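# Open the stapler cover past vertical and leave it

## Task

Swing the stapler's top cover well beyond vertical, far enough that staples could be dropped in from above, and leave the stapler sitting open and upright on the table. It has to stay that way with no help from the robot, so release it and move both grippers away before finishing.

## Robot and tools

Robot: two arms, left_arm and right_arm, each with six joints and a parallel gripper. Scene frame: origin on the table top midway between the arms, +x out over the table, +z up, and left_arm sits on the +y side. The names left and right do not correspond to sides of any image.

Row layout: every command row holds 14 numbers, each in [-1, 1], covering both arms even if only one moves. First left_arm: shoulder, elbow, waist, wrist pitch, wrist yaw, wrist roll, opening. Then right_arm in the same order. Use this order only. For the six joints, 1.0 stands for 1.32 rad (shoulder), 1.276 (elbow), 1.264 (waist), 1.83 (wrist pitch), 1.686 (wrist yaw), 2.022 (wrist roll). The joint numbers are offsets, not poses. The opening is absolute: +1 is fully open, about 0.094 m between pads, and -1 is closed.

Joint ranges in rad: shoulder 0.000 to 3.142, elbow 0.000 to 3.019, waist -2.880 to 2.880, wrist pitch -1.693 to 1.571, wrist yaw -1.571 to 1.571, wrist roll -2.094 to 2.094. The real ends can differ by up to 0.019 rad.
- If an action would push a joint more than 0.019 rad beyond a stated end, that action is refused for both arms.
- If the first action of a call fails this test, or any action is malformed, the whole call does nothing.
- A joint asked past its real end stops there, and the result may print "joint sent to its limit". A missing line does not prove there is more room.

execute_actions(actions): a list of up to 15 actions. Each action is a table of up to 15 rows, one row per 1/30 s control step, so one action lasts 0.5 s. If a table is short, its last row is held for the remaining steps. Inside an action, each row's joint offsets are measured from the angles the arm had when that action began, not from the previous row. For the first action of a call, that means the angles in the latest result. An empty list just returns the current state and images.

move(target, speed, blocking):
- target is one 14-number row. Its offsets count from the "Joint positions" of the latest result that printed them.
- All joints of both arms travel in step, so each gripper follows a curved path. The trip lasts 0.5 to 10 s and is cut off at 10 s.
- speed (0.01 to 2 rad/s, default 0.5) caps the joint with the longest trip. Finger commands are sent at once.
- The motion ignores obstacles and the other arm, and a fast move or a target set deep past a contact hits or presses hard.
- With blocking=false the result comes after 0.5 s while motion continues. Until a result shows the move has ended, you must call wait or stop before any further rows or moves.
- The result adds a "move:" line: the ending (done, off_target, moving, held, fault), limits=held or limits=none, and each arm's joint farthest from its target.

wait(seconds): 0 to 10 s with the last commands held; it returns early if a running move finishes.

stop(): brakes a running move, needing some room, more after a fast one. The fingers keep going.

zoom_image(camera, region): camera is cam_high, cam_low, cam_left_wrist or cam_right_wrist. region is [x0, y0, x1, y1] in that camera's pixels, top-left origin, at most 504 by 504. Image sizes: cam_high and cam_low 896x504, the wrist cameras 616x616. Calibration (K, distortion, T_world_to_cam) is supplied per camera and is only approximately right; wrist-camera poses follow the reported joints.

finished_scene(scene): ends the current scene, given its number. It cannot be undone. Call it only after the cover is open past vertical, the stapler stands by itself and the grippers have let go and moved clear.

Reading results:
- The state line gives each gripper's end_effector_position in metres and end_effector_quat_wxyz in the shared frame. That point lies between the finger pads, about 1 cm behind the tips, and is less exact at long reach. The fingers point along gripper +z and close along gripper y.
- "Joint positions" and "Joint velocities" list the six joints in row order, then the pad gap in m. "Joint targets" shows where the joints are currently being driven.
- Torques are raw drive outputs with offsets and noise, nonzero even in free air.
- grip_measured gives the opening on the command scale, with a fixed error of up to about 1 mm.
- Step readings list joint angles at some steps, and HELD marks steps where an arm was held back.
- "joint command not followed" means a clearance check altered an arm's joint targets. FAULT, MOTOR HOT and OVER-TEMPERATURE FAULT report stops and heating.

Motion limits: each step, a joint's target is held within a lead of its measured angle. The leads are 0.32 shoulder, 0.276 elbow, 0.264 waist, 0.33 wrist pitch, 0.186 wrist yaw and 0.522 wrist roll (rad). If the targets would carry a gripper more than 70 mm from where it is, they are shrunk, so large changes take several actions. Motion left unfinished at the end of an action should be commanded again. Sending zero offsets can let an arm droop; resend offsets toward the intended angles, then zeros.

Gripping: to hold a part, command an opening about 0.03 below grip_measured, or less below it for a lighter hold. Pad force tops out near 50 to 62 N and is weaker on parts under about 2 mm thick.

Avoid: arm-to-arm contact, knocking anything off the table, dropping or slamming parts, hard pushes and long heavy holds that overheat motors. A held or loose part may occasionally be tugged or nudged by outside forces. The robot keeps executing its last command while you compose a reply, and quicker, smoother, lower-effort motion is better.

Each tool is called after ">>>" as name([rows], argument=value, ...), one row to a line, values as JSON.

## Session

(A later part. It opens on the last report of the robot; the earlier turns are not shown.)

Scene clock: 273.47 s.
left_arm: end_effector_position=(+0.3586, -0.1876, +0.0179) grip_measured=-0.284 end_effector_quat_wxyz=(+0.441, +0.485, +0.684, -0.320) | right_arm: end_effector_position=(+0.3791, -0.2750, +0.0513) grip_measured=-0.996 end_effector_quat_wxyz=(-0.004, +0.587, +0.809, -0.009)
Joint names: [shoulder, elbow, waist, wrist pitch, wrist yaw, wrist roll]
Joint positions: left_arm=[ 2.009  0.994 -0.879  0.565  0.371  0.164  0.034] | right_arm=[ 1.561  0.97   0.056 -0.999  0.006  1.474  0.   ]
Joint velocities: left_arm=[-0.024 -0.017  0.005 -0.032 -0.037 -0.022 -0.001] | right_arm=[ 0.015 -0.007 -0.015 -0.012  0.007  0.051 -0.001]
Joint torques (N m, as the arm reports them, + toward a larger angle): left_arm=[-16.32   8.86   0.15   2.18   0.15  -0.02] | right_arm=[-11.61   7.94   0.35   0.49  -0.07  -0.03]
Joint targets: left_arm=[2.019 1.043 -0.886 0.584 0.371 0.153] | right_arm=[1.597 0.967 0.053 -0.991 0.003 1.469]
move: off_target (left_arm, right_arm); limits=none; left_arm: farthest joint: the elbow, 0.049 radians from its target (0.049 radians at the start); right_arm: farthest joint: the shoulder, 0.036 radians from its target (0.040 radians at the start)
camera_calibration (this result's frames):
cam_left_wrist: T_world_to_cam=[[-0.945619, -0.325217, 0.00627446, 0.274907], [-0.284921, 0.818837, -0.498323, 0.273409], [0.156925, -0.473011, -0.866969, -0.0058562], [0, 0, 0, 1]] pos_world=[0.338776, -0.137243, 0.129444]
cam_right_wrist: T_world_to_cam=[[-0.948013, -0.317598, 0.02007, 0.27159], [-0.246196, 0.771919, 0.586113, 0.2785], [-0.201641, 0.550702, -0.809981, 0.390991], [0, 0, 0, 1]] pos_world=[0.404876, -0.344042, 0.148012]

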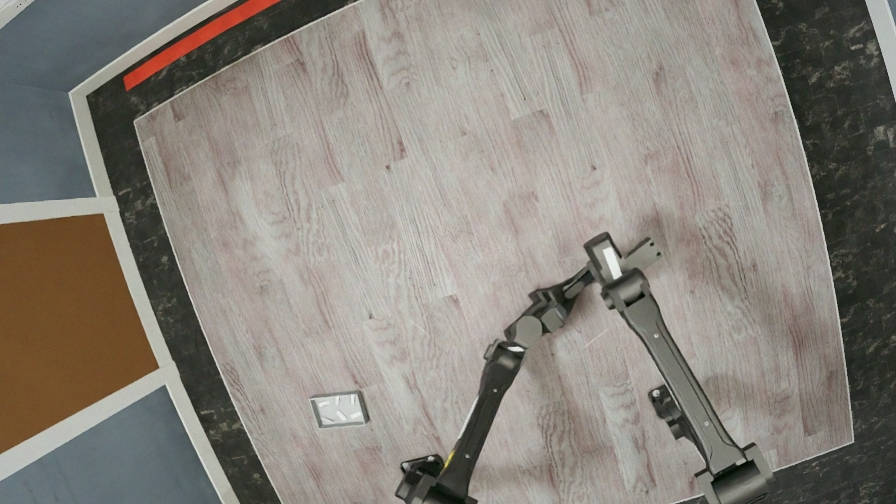

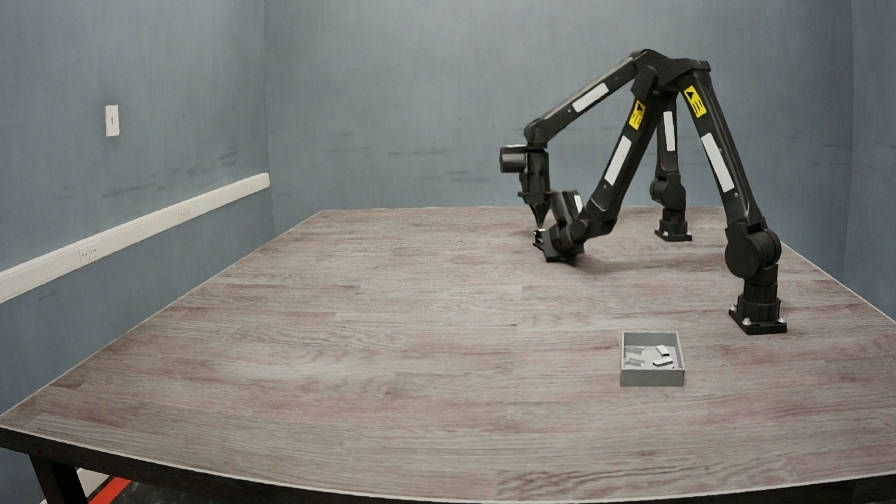

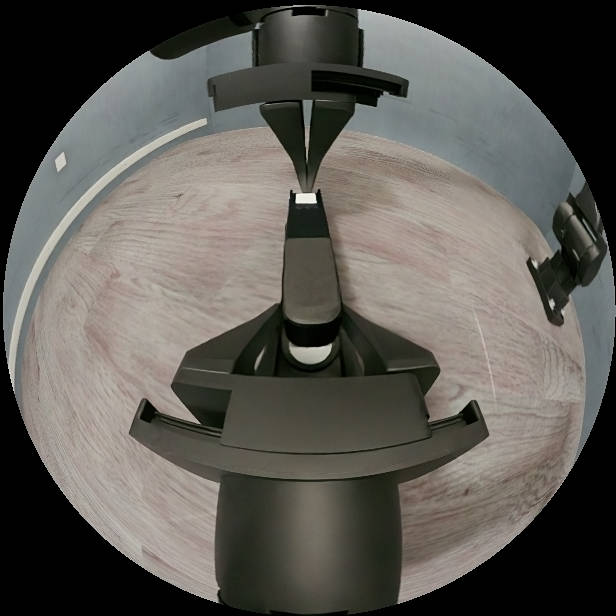

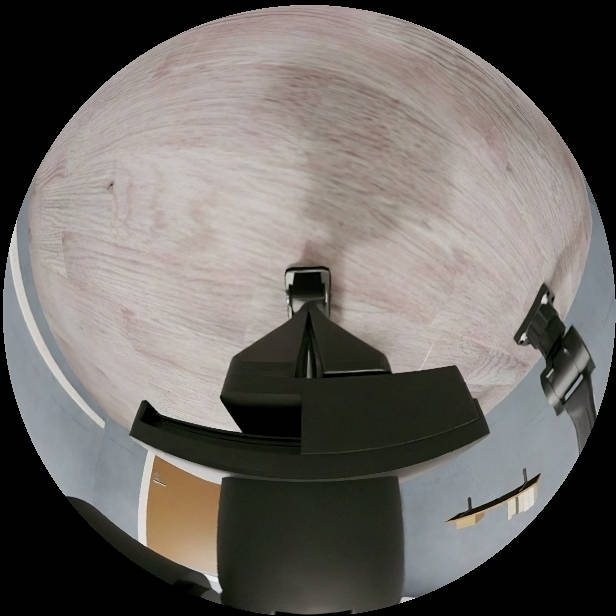

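>>> move(target=[0.0076, 0.0384, -0.006, 0.0104, 0, -0.0054, -0.33, 0.0325, -0.0025, -0.002, 0.0045, -0.002, -0.0025, -1], speed=0.05)

>>> zoom_image(camera="cam_left_wrist", region=[248, 130, 368, 250])

Scene clock: 276.60 s.
left_arm: end_effector_position=(+0.3586, -0.1876, +0.0179) grip_measured=-0.284 end_effector_quat_wxyz=(+0.441, +0.485, +0.684, -0.320) | right_arm: end_effector_position=(+0.3791, -0.2750, +0.0513) grip_measured=-0.996 end_effector_quat_wxyz=(-0.004, +0.587, +0.809, -0.009)
Joint names: [shoulder, elbow, waist, wrist pitch, wrist yaw, wrist roll]
Joint positions: left_arm=[ 2.009  0.994 -0.879  0.565  0.371  0.164  0.034] | right_arm=[ 1.561  0.97   0.056 -0.999  0.006  1.474  0.   ]
Joint velocities: left_arm=[-0.024  0.007  0.005 -0.002  0.007 -0.022  0.   ] | right_arm=[-0.024 -0.002 -0.005 -0.007 -0.007 -0.007 -0.   ]
Joint torques (N m, as the arm reports them, + toward a larger angle): left_arm=[-16.56   8.89   0.03   2.18   0.14  -0.02] | right_arm=[-10.75   7.94   0.44   0.52  -0.07  -0.02]
Joint targets: left_arm=[2.019 1.043 -0.886 0.584 0.371 0.153] | right_arm=[1.604 0.967 0.054 -0.991 0.003 1.469]
move: off_target (left_arm, right_arm); limits=none; left_arm: farthest joint: the elbow, 0.049 radians from its target (0.049 radians at the start); right_arm: farthest joint: the shoulder, 0.043 radians from its target (0.043 radians at the start)
camera_calibration (this result's frames):
cam_left_wrist: T_world_to_cam=[[-0.945619, -0.325217, 0.00627446, 0.274907], [-0.284921, 0.818837, -0.498323, 0.273409], [0.156925, -0.473011, -0.866969, -0.0058562], [0, 0, 0, 1]] pos_world=[0.338776, -0.137243, 0.129444]
cam_right_wrist: T_world_to_cam=[[-0.948013, -0.317598, 0.02007, 0.27159], [-0.246196, 0.771919, 0.586113, 0.2785], [-0.201641, 0.550702, -0.809981, 0.390991], [0, 0, 0, 1]] pos_world=[0.404876, -0.344042, 0.148012]

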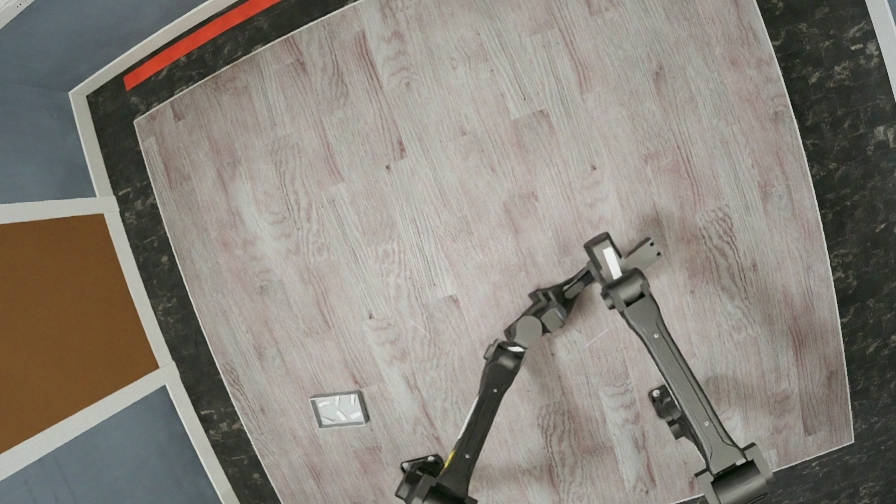

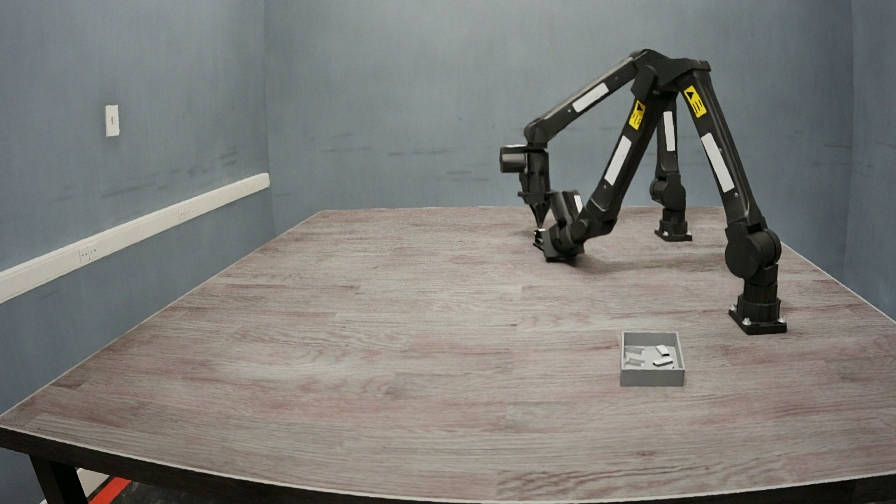

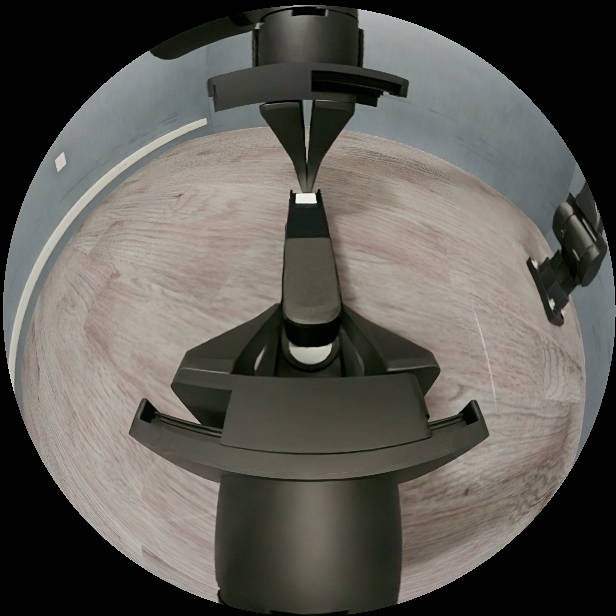

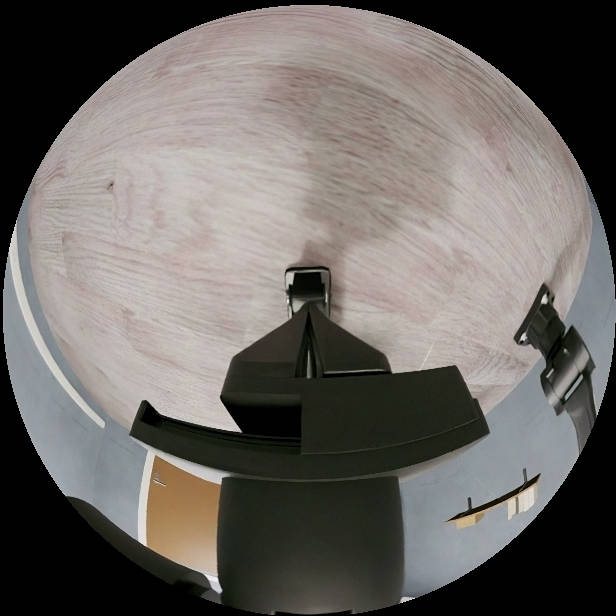

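Region (248, 130, 368, 250) of cam_left_wrist's 616x616 image, scaled by 4.200, with more detail than that image has.

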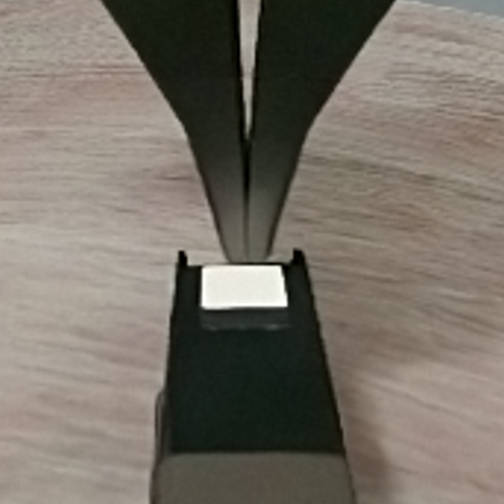

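>>> execute_actions(actions=[])

Scene clock: 291.10 s.
left_arm: end_effector_position=(+0.3586, -0.1876, +0.0179) grip_measured=-0.284 end_effector_quat_wxyz=(+0.441, +0.485, +0.684, -0.320) | right_arm: end_effector_position=(+0.3791, -0.2750, +0.0513) grip_measured=-0.996 end_effector_quat_wxyz=(-0.004, +0.587, +0.809, -0.009)
Joint names: [shoulder, elbow, waist, wrist pitch, wrist yaw, wrist roll]
Joint positions: left_arm=[ 2.009  0.994 -0.879  0.565  0.371  0.164  0.034] | right_arm=[ 1.561  0.97   0.056 -0.999  0.006  1.474  0.   ]
Joint velocities: left_arm=[-0.005  0.022  0.005 -0.012  0.022 -0.037 -0.   ] | right_arm=[-0.015 -0.007 -0.005 -0.012 -0.037 -0.066  0.001]
Joint torques (N m, as the arm reports them, + toward a larger angle): left_arm=[-16.54   8.88  -0.08   2.11   0.14  -0.03] | right_arm=[-10.78   7.94   0.42   0.51  -0.07  -0.02]
Joint targets: left_arm=[2.019 1.043 -0.886 0.584 0.371 0.153] | right_arm=[1.604 0.967 0.054 -0.991 0.003 1.469]
camera_calibration (this result's frames):
cam_left_wrist: T_world_to_cam=[[-0.945619, -0.325217, 0.00627446, 0.274907], [-0.284921, 0.818837, -0.498323, 0.273409], [0.156925, -0.473011, -0.866969, -0.0058562], [0, 0, 0, 1]] pos_world=[0.338776, -0.137243, 0.129444]
cam_right_wrist: T_world_to_cam=[[-0.948013, -0.317598, 0.02007, 0.27159], [-0.246196, 0.771919, 0.586113, 0.2785], [-0.201641, 0.550702, -0.809981, 0.390991], [0, 0, 0, 1]] pos_world=[0.404876, -0.344042, 0.148012]

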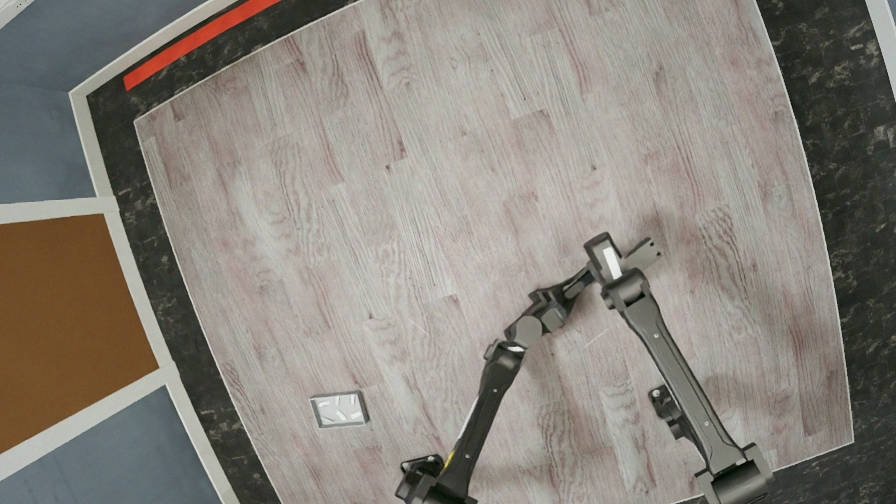

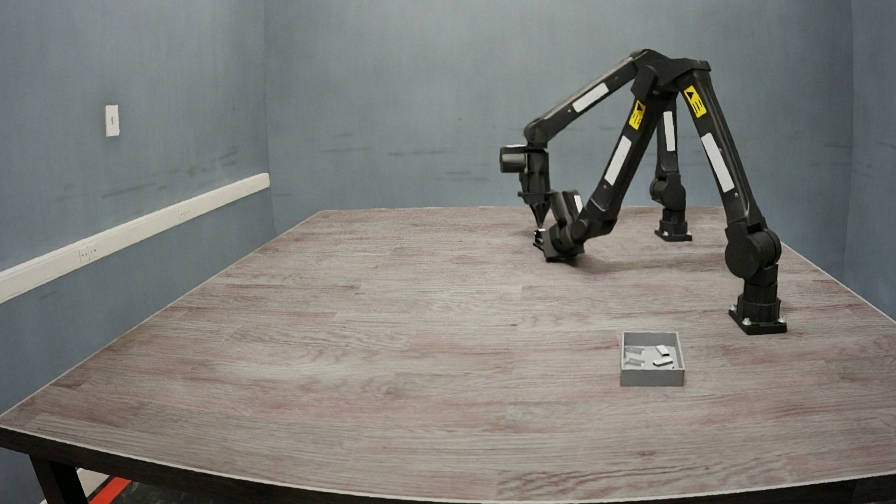

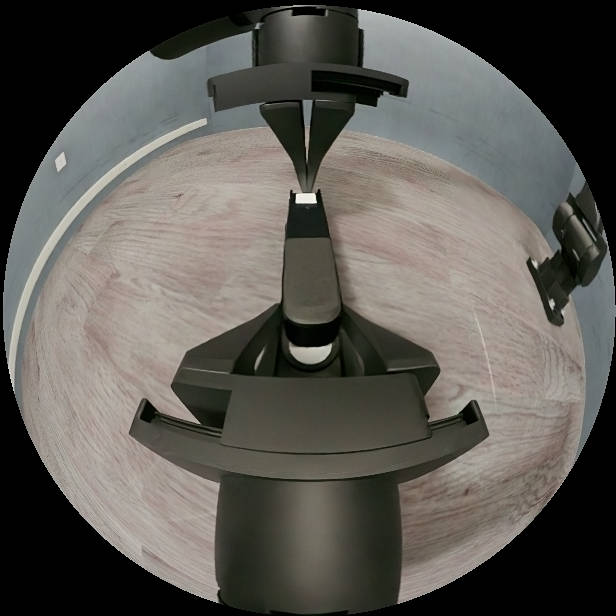

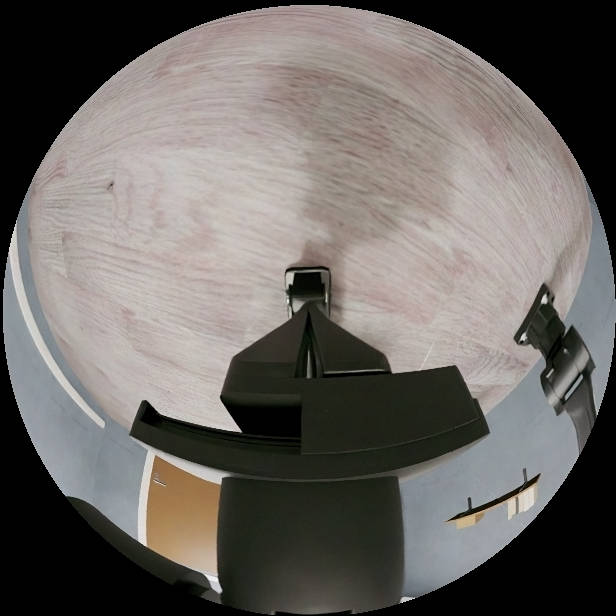

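>>> zoom_image(camera="cam_left_wrist", region=[248, 130, 368, 250])

>>> zoom_image(camera="cam_right_wrist", region=[248, 240, 368, 360])

Region (248, 130, 368, 250) of cam_left_wrist's 616x616 image, scaled by 4.200, with more detail than that image has.

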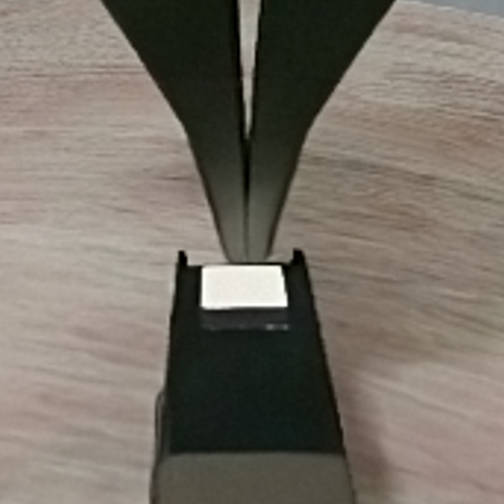

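Region (248, 240, 368, 360) of cam_right_wrist's 616x616 image, scaled by 4.200, with more detail than that image has.

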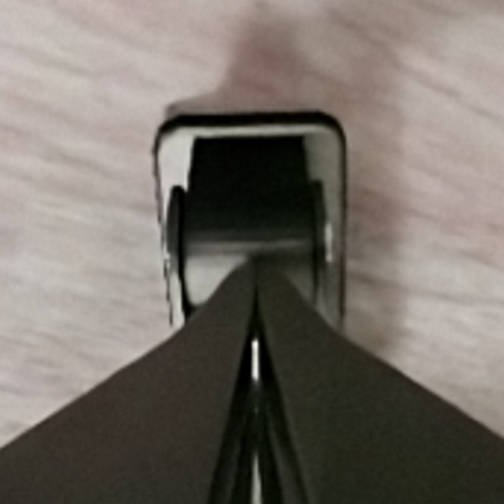

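>>> execute_actions([
  [[0.0076,0.0384,-0.0055,0.0104,0,-0.0054,-0.33,0.0326,-0.0024,0.002,0.0044,-0.0018,-0.0025,-1],[0.0076,0.0384,-0.0055,0.0104,0,-0.0054,-0.33,0.0326,-0.0024,0.004,0.0044,-0.0018,-0.0025,-1],[0.0076,0.0384,-0.0055,0.0104,0,-0.0054,-0.33,0.0326,-0.0024,0.006,0.0044,-0.0018,-0.0025,-1],[0.0076,0.0384,-0.0055,0.0104,0,-0.0054,-0.33,0.0326,-0.0024,0.008,0.0044,-0.0018,-0.0025,-1],[0.0076,0.0384,-0.0055,0.0104,0,-0.0054,-0.33,0.0326,-0.0024,0.010,0.0044,-0.0018,-0.0025,-1],[0.0076,0.0384,-0.0055,0.0104,0,-0.0054,-0.33,0.0326,-0.0024,0.012,0.0044,-0.0018,-0.0025,-1],[0.0076,0.0384,-0.0055,0.0104,0,-0.0054,-0.33,0.0326,-0.0024,0.014,0.0044,-0.0018,-0.0025,-1],[0.0076,0.0384,-0.0055,0.0104,0,-0.0054,-0.33,0.0326,-0.0024,0.016,0.0044,-0.0018,-0.0025,-1],[0.0076,0.0384,-0.0055,0.0104,0,-0.0054,-0.33,0.0326,-0.0024,0.018,0.0044,-0.0018,-0.0025,-1],[0.0076,0.0384,-0.0055,0.0104,0,-0.0054,-0.33,0.0326,-0.0024,0.020,0.0044,-0.0018,-0.0025,-1],[0.0076,0.0384,-0.0055,0.0104,0,-0.0054,-0.33,0.0326,-0.0024,0.022,0.0044,-0.0018,-0.0025,-1],[0.0076,0.0384,-0.0055,0.0104,0,-0.0054,-0.33,0.0326,-0.0024,0.024,0.0044,-0.0018,-0.0025,-1]],
])

>>> zoom_image(camera="cam_left_wrist", region=[248, 130, 368, 250])

Scene clock: 301.20 s.
left_arm: end_effector_position=(+0.3586, -0.1876, +0.0179) grip_measured=-0.284 end_effector_quat_wxyz=(+0.441, +0.485, +0.684, -0.320) | right_arm: end_effector_position=(+0.3778, -0.2692, +0.0513) grip_measured=-0.996 end_effector_quat_wxyz=(-0.004, +0.581, +0.814, -0.009)
Joint names: [shoulder, elbow, waist, wrist pitch, wrist yaw, wrist roll]
Joint positions: left_arm=[ 2.009  0.994 -0.879  0.565  0.371  0.164  0.034] | right_arm=[ 1.561  0.97   0.071 -0.999  0.006  1.474  0.   ]
Joint velocities: left_arm=[ 0.005  0.002 -0.005 -0.002  0.022 -0.095 -0.   ] | right_arm=[ 0.005  0.007  0.034 -0.002  0.022 -0.007 -0.001]
Joint torques (N m, as the arm reports them, + toward a larger angle): left_arm=[-16.44   8.86  -0.03   2.16   0.14  -0.01] | right_arm=[-10.74   7.87   1.93   0.51  -0.06  -0.02]
Joint targets: left_arm=[2.019 1.043 -0.886 0.584 0.371 0.153] | right_arm=[1.604 0.967 0.087 -0.991 0.003 1.469]
Step readings (joint positions):
0: left_arm=[2.009 0.994 -0.879 0.565 0.371 0.164] | right_arm=[1.561 0.970 0.056 -0.999 0.006 1.474]
1: left_arm=[2.009 0.994 -0.879 0.565 0.371 0.164] | right_arm=[1.561 0.970 0.056 -0.999 0.006 1.474]
2: left_arm=[2.009 0.994 -0.879 0.565 0.371 0.164] | right_arm=[1.561 0.970 0.056 -0.999 0.006 1.474]
4: left_arm=[2.009 0.994 -0.879 0.565 0.371 0.164] | right_arm=[1.561 0.970 0.056 -0.999 0.006 1.474]
8: left_arm=[2.009 0.994 -0.879 0.565 0.371 0.164] | right_arm=[1.561 0.970 0.058 -0.999 0.006 1.474]
15: Joint positions above
camera_calibration (this result's frames):
cam_left_wrist: T_world_to_cam=[[-0.945619, -0.325217, 0.00627446, 0.274907], [-0.284921, 0.818837, -0.498323, 0.273409], [0.156925, -0.473011, -0.866969, -0.0058562], [0, 0, 0, 1]] pos_world=[0.338776, -0.137243, 0.129444]
cam_right_wrist: T_world_to_cam=[[-0.943183, -0.331666, 0.02007, 0.266577], [-0.257652, 0.768171, 0.586113, 0.277032], [-0.209811, 0.547641, -0.809981, 0.389805], [0, 0, 0, 1]] pos_world=[0.404594, -0.337866, 0.148012]

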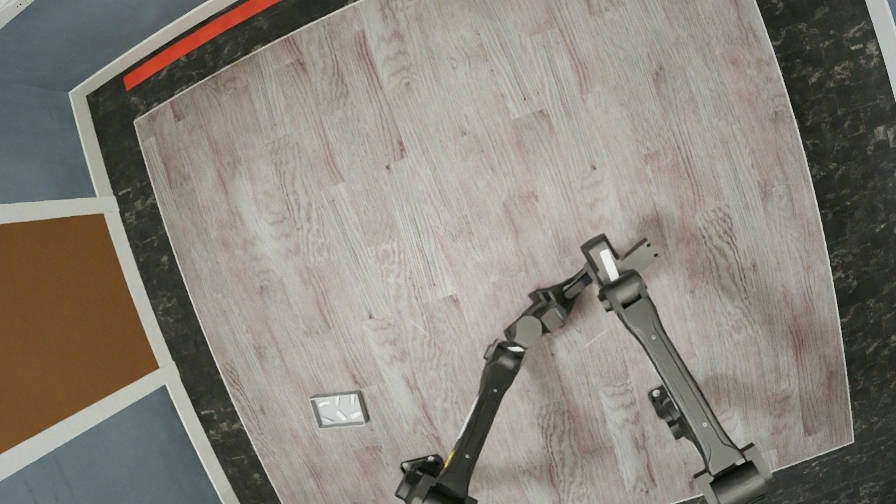

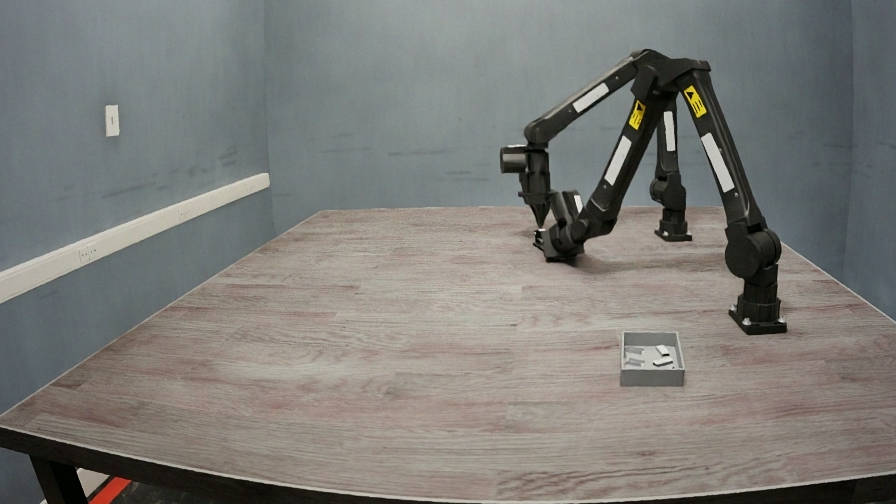

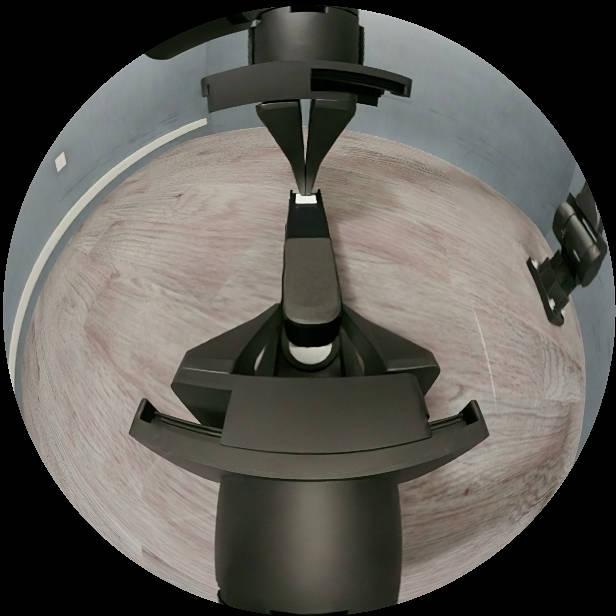

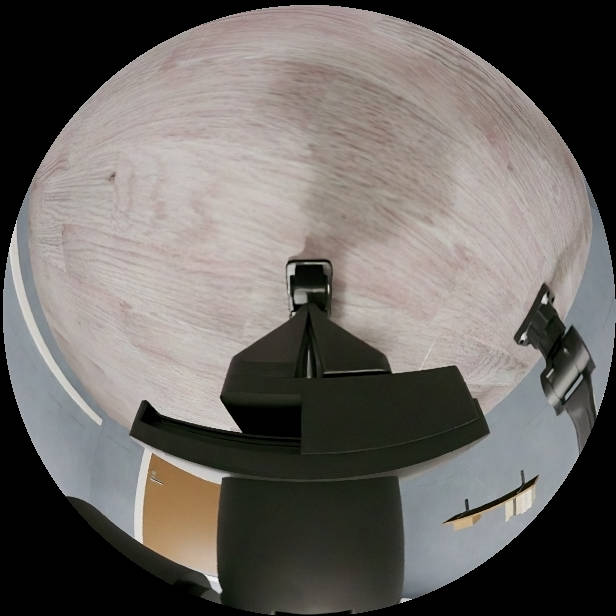

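Region (248, 130, 368, 250) of cam_left_wrist's 616x616 image, scaled by 4.200, with more detail than that image has.

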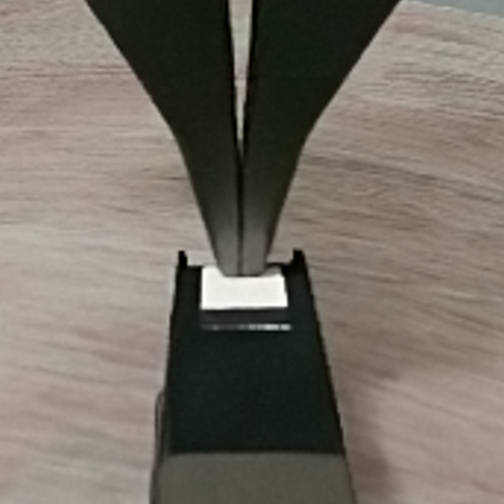

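>>> execute_actions([
  [[0.0076,0.0384,-0.0055,0.0104,0,-0.0054,-0.33,0.0326,-0.0024,0.015,0.0044,-0.0018,-0.0025,-1],[0.0076,0.0384,-0.0055,0.0104,0,-0.0054,-0.33,0.0326,-0.0024,0.017,0.0044,-0.0018,-0.0025,-1],[0.0076,0.0384,-0.0055,0.0104,0,-0.0054,-0.33,0.0326,-0.0024,0.019,0.0044,-0.0018,-0.0025,-1],[0.0076,0.0384,-0.0055,0.0104,0,-0.0054,-0.33,0.0326,-0.0024,0.019,0.0044,-0.0018,-0.0025,-1],[0.0076,0.0384,-0.0055,0.0104,0,-0.0054,-0.33,0.0326,-0.0024,0.019,0.0044,-0.0018,-0.0025,-1],[0.0076,0.0384,-0.0055,0.0104,0,-0.0054,-0.33,0.037,-0.0024,0.019,0.0044,-0.0018,-0.0025,-1],[0.0076,0.0384,-0.0055,0.0104,0,-0.0054,-0.33,0.042,-0.0024,0.019,0.0044,-0.0018,-0.0025,-1],[0.0076,0.0384,-0.0055,0.0104,0,-0.0054,-0.33,0.047,-0.0024,0.019,0.0044,-0.0018,-0.0025,-1],[0.0076,0.0384,-0.0055,0.0104,0,-0.0054,-0.33,0.052,-0.0024,0.019,0.0044,-0.0018,-0.0025,-1],[0.0076,0.0384,-0.0055,0.0104,0,-0.0054,-0.33,0.057,-0.0024,0.019,0.0044,-0.0018,-0.0025,-1],[0.0076,0.0384,-0.0055,0.0104,0,-0.0054,-0.33,0.062,-0.0024,0.019,0.0044,-0.0018,-0.0025,-1],[0.0076,0.0384,-0.0055,0.0104,0,-0.0054,-0.33,0.067,-0.0024,0.019,0.0044,-0.0018,-0.0025,-1]],
  [[0.0076,0.0384,-0.0055,0.0104,0,-0.0054,-0.33,0.067,-0.0024,0.006,0.0044,-0.0018,-0.0025,-1]],
])

>>> zoom_image(camera="cam_left_wrist", region=[248, 130, 368, 250])

Scene clock: 315.63 s.
left_arm: end_effector_position=(+0.3586, -0.1876, +0.0179) grip_measured=-0.284 end_effector_quat_wxyz=(+0.441, +0.485, +0.684, -0.320) | right_arm: end_effector_position=(+0.3771, -0.2670, +0.0506) grip_measured=-0.996 end_effector_quat_wxyz=(-0.004, +0.579, +0.815, -0.010)
Joint names: [shoulder, elbow, waist, wrist pitch, wrist yaw, wrist roll]
Joint positions: left_arm=[ 2.009  0.994 -0.879  0.565  0.371  0.164  0.034] | right_arm=[ 1.563  0.97   0.077 -0.999  0.007  1.474  0.   ]
Joint velocities: left_arm=[-0.015 -0.007 -0.024 -0.027 -0.022 -0.037 -0.001] | right_arm=[-0.015  0.002  0.005  0.002  0.007 -0.022 -0.001]
Joint torques (N m, as the arm reports them, + toward a larger angle): left_arm=[-16.55   8.9   -0.07   2.15   0.13  -0.04] | right_arm=[-6.77  7.96  1.25  0.51 -0.06 -0.02]
Joint targets: left_arm=[2.019 1.043 -0.886 0.584 0.371 0.153] | right_arm=[1.651 0.967 0.085 -0.991 0.004 1.469]
Step readings (joint positions; steps 1 to 15: 1st action; 16 to 30: 2nd action):
0: left_arm=[2.009 0.994 -0.879 0.565 0.371 0.164] | right_arm=[1.561 0.970 0.072 -0.999 0.006 1.474]
1: left_arm=[2.009 0.994 -0.879 0.565 0.371 0.164] | right_arm=[1.561 0.970 0.073 -0.999 0.006 1.474]
2: left_arm=[2.009 0.994 -0.879 0.565 0.371 0.164] | right_arm=[1.561 0.970 0.073 -0.999 0.006 1.474]
4: left_arm=[2.009 0.994 -0.879 0.565 0.371 0.164] | right_arm=[1.561 0.970 0.074 -0.999 0.006 1.474]
8: left_arm=[2.009 0.994 -0.879 0.565 0.371 0.164] | right_arm=[1.561 0.970 0.077 -0.999 0.006 1.474]
15: left_arm=[2.009 0.994 -0.879 0.565 0.371 0.164] | right_arm=[1.563 0.970 0.077 -0.999 0.007 1.474]
16: left_arm=[2.009 0.994 -0.879 0.565 0.371 0.164] | right_arm=[1.563 0.970 0.077 -0.999 0.007 1.474]
17: left_arm=[2.009 0.994 -0.879 0.565 0.371 0.164] | right_arm=[1.563 0.970 0.077 -0.999 0.007 1.474]
19: left_arm=[2.009 0.994 -0.879 0.565 0.371 0.164] | right_arm=[1.563 0.970 0.077 -0.999 0.007 1.474]
23: left_arm=[2.009 0.994 -0.879 0.565 0.371 0.164] | right_arm=[1.563 0.970 0.077 -0.999 0.007 1.474]
30: Joint positions above
camera_calibration (this result's frames):
cam_left_wrist: T_world_to_cam=[[-0.945619, -0.325217, 0.00627446, 0.274907], [-0.284921, 0.818837, -0.498323, 0.273409], [0.156925, -0.473011, -0.866969, -0.0058562], [0, 0, 0, 1]] pos_world=[0.338776, -0.137243, 0.129444]
cam_right_wrist: T_world_to_cam=[[-0.941101, -0.337406, 0.0220463, 0.264266], [-0.261368, 0.767279, 0.585636, 0.276772], [-0.214513, 0.54538, -0.810275, 0.389058], [0, 0, 0, 1]] pos_world=[0.404498, -0.335381, 0.147331]

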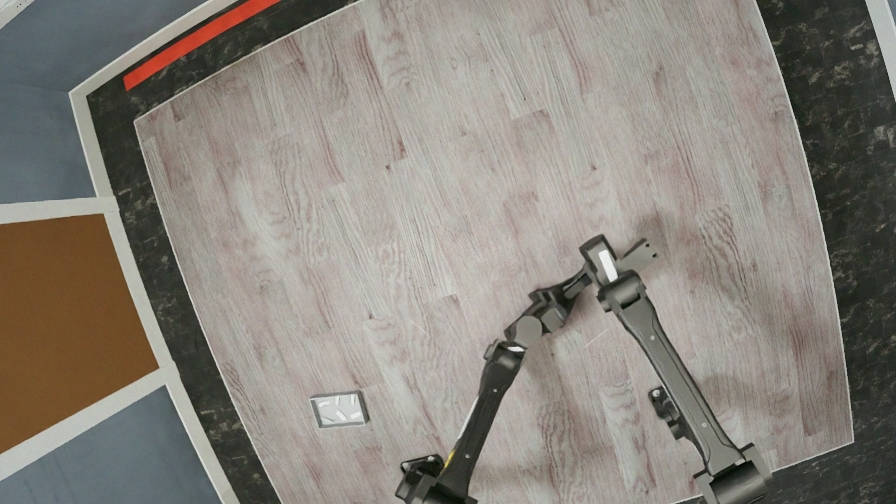

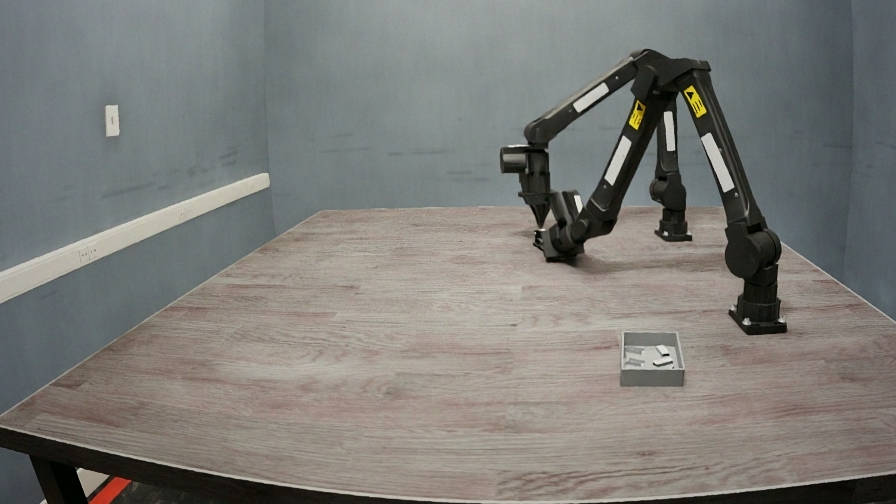

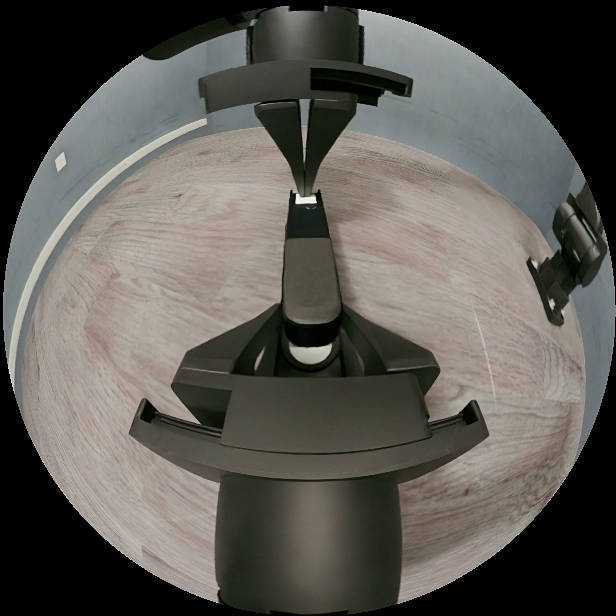

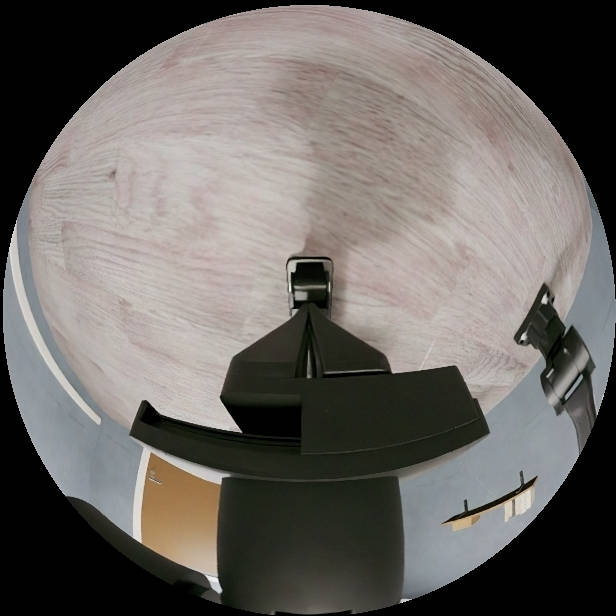

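Region (248, 130, 368, 250) of cam_left_wrist's 616x616 image, scaled by 4.200, with more detail than that image has.

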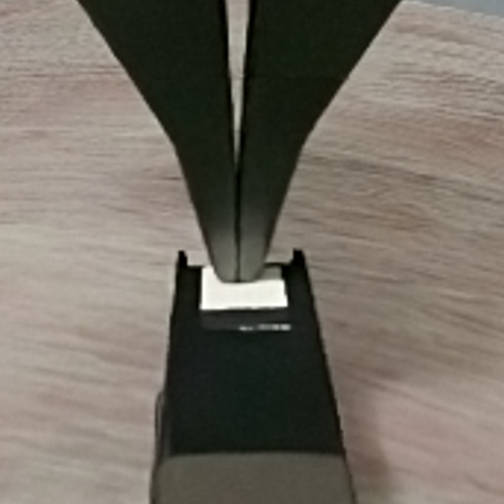

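>>> execute_actions([
  [[0.0076,0.0384,-0.0055,0.0104,0,-0.0054,-0.33,0.067,-0.0024,0.009,0.0044,-0.0024,-0.0025,-1],[0.0076,0.0384,-0.0055,0.0104,0,-0.0054,-0.33,0.067,-0.0024,0.012,0.0044,-0.0024,-0.0025,-1],[0.0076,0.0384,-0.0055,0.0104,0,-0.0054,-0.33,0.067,-0.0024,0.015,0.0044,-0.0024,-0.0025,-1],[0.0076,0.0384,-0.0055,0.0104,0,-0.0054,-0.33,0.067,-0.0024,0.018,0.0044,-0.0024,-0.0025,-1],[0.0076,0.0384,-0.0055,0.0104,0,-0.0054,-0.33,0.067,-0.0024,0.021,0.0044,-0.0024,-0.0025,-1],[0.0076,0.0384,-0.0055,0.0104,0,-0.0054,-0.33,0.067,-0.0024,0.024,0.0044,-0.0024,-0.0025,-1],[0.0076,0.0384,-0.0055,0.0104,0,-0.0054,-0.33,0.067,-0.0024,0.027,0.0044,-0.0024,-0.0025,-1],[0.0076,0.0384,-0.0055,0.0104,0,-0.0054,-0.33,0.067,-0.0024,0.030,0.0044,-0.0024,-0.0025,-1],[0.0076,0.0384,-0.0055,0.0104,0,-0.0054,-0.33,0.067,-0.0024,0.033,0.0044,-0.0024,-0.0025,-1],[0.0076,0.0384,-0.0055,0.0104,0,-0.0054,-0.33,0.067,-0.0024,0.036,0.0044,-0.0024,-0.0025,-1]],
])

>>> zoom_image(camera="cam_left_wrist", region=[248, 130, 368, 250])

Scene clock: 331.70 s.
left_arm: end_effector_position=(+0.3586, -0.1876, +0.0179) grip_measured=-0.284 end_effector_quat_wxyz=(+0.441, +0.485, +0.684, -0.320) | right_arm: end_effector_position=(+0.3781, -0.2578, +0.0514) grip_measured=-0.996 end_effector_quat_wxyz=(-0.001, +0.569, +0.822, -0.010)
Joint names: [shoulder, elbow, waist, wrist pitch, wrist yaw, wrist roll]
Joint positions: left_arm=[ 2.009  0.994 -0.879  0.565  0.371  0.164  0.034] | right_arm=[ 1.567  0.978  0.101 -0.999  0.011  1.474  0.   ]
Joint velocities: left_arm=[ 0.005 -0.012 -0.005  0.012 -0.051  0.051  0.   ] | right_arm=[ 0.015  0.002  0.005  0.007  0.037  0.007 -0.   ]
Joint torques (N m, as the arm reports them, + toward a larger angle): left_arm=[-16.51   8.91   0.03   2.13   0.12  -0.01] | right_arm=[-7.26  7.19  2.56  0.51 -0.3  -0.02]
Joint targets: left_arm=[2.019 1.043 -0.886 0.584 0.371 0.153] | right_arm=[1.651 0.967 0.123 -0.991 0.003 1.469]
Step readings (joint positions):
0: left_arm=[2.009 0.994 -0.879 0.565 0.371 0.164] | right_arm=[1.563 0.970 0.077 -0.999 0.007 1.474]
1: left_arm=[2.009 0.994 -0.879 0.565 0.371 0.164] | right_arm=[1.563 0.970 0.077 -0.999 0.007 1.474]
2: left_arm=[2.009 0.994 -0.879 0.565 0.371 0.164] | right_arm=[1.563 0.970 0.077 -0.999 0.007 1.474]
4: left_arm=[2.009 0.994 -0.879 0.565 0.371 0.164] | right_arm=[1.563 0.970 0.077 -0.999 0.007 1.474]
8: left_arm=[2.009 0.994 -0.879 0.565 0.371 0.164] | right_arm=[1.564 0.972 0.082 -0.999 0.010 1.474]
15: Joint positions above
camera_calibration (this result's frames):
cam_left_wrist: T_world_to_cam=[[-0.945619, -0.325217, 0.00627446, 0.274907], [-0.284921, 0.818837, -0.498323, 0.273409], [0.156925, -0.473011, -0.866969, -0.0058562], [0, 0, 0, 1]] pos_world=[0.338776, -0.137243, 0.129444]
cam_right_wrist: T_world_to_cam=[[-0.93292, -0.359577, 0.0191115, 0.259594], [-0.282137, 0.762917, 0.581684, 0.276422], [-0.223741, 0.537272, -0.813191, 0.386444], [0, 0, 0, 1]] pos_world=[0.406632, -0.325169, 0.148501]

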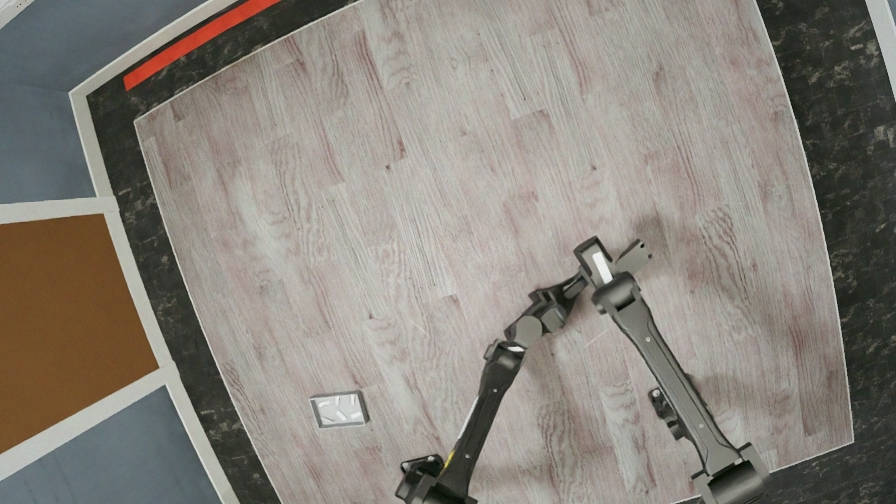

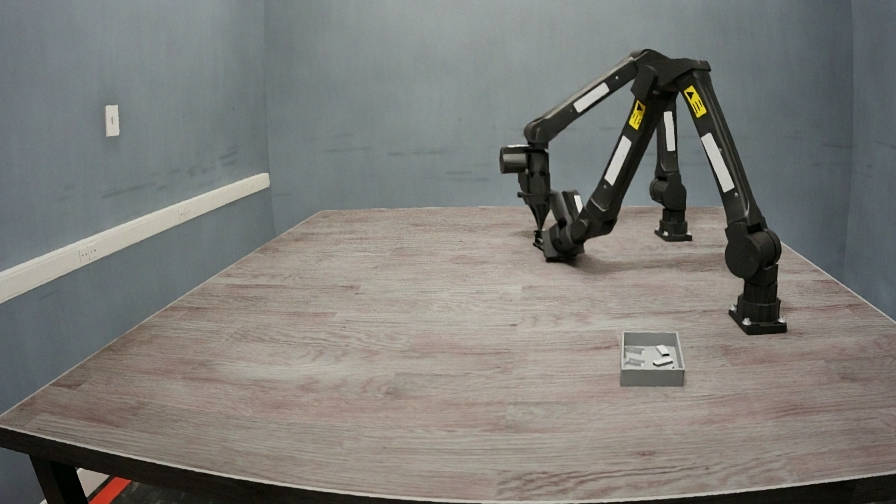

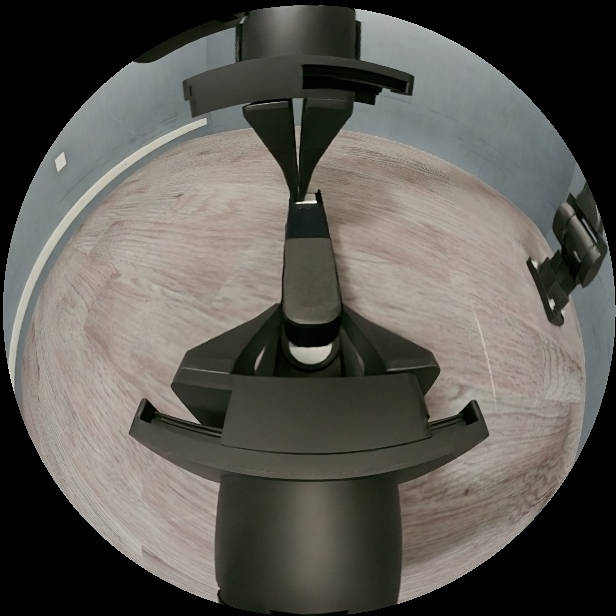

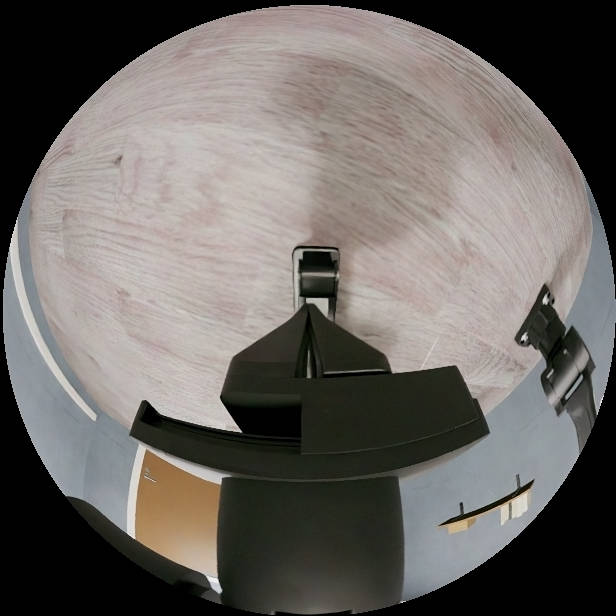

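Region (248, 130, 368, 250) of cam_left_wrist's 616x616 image, scaled by 4.200, with more detail than that image has.

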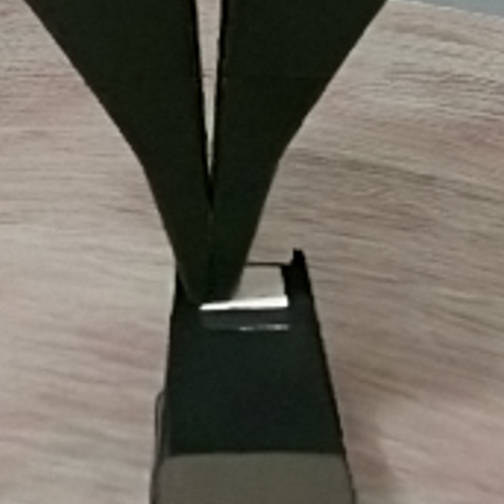

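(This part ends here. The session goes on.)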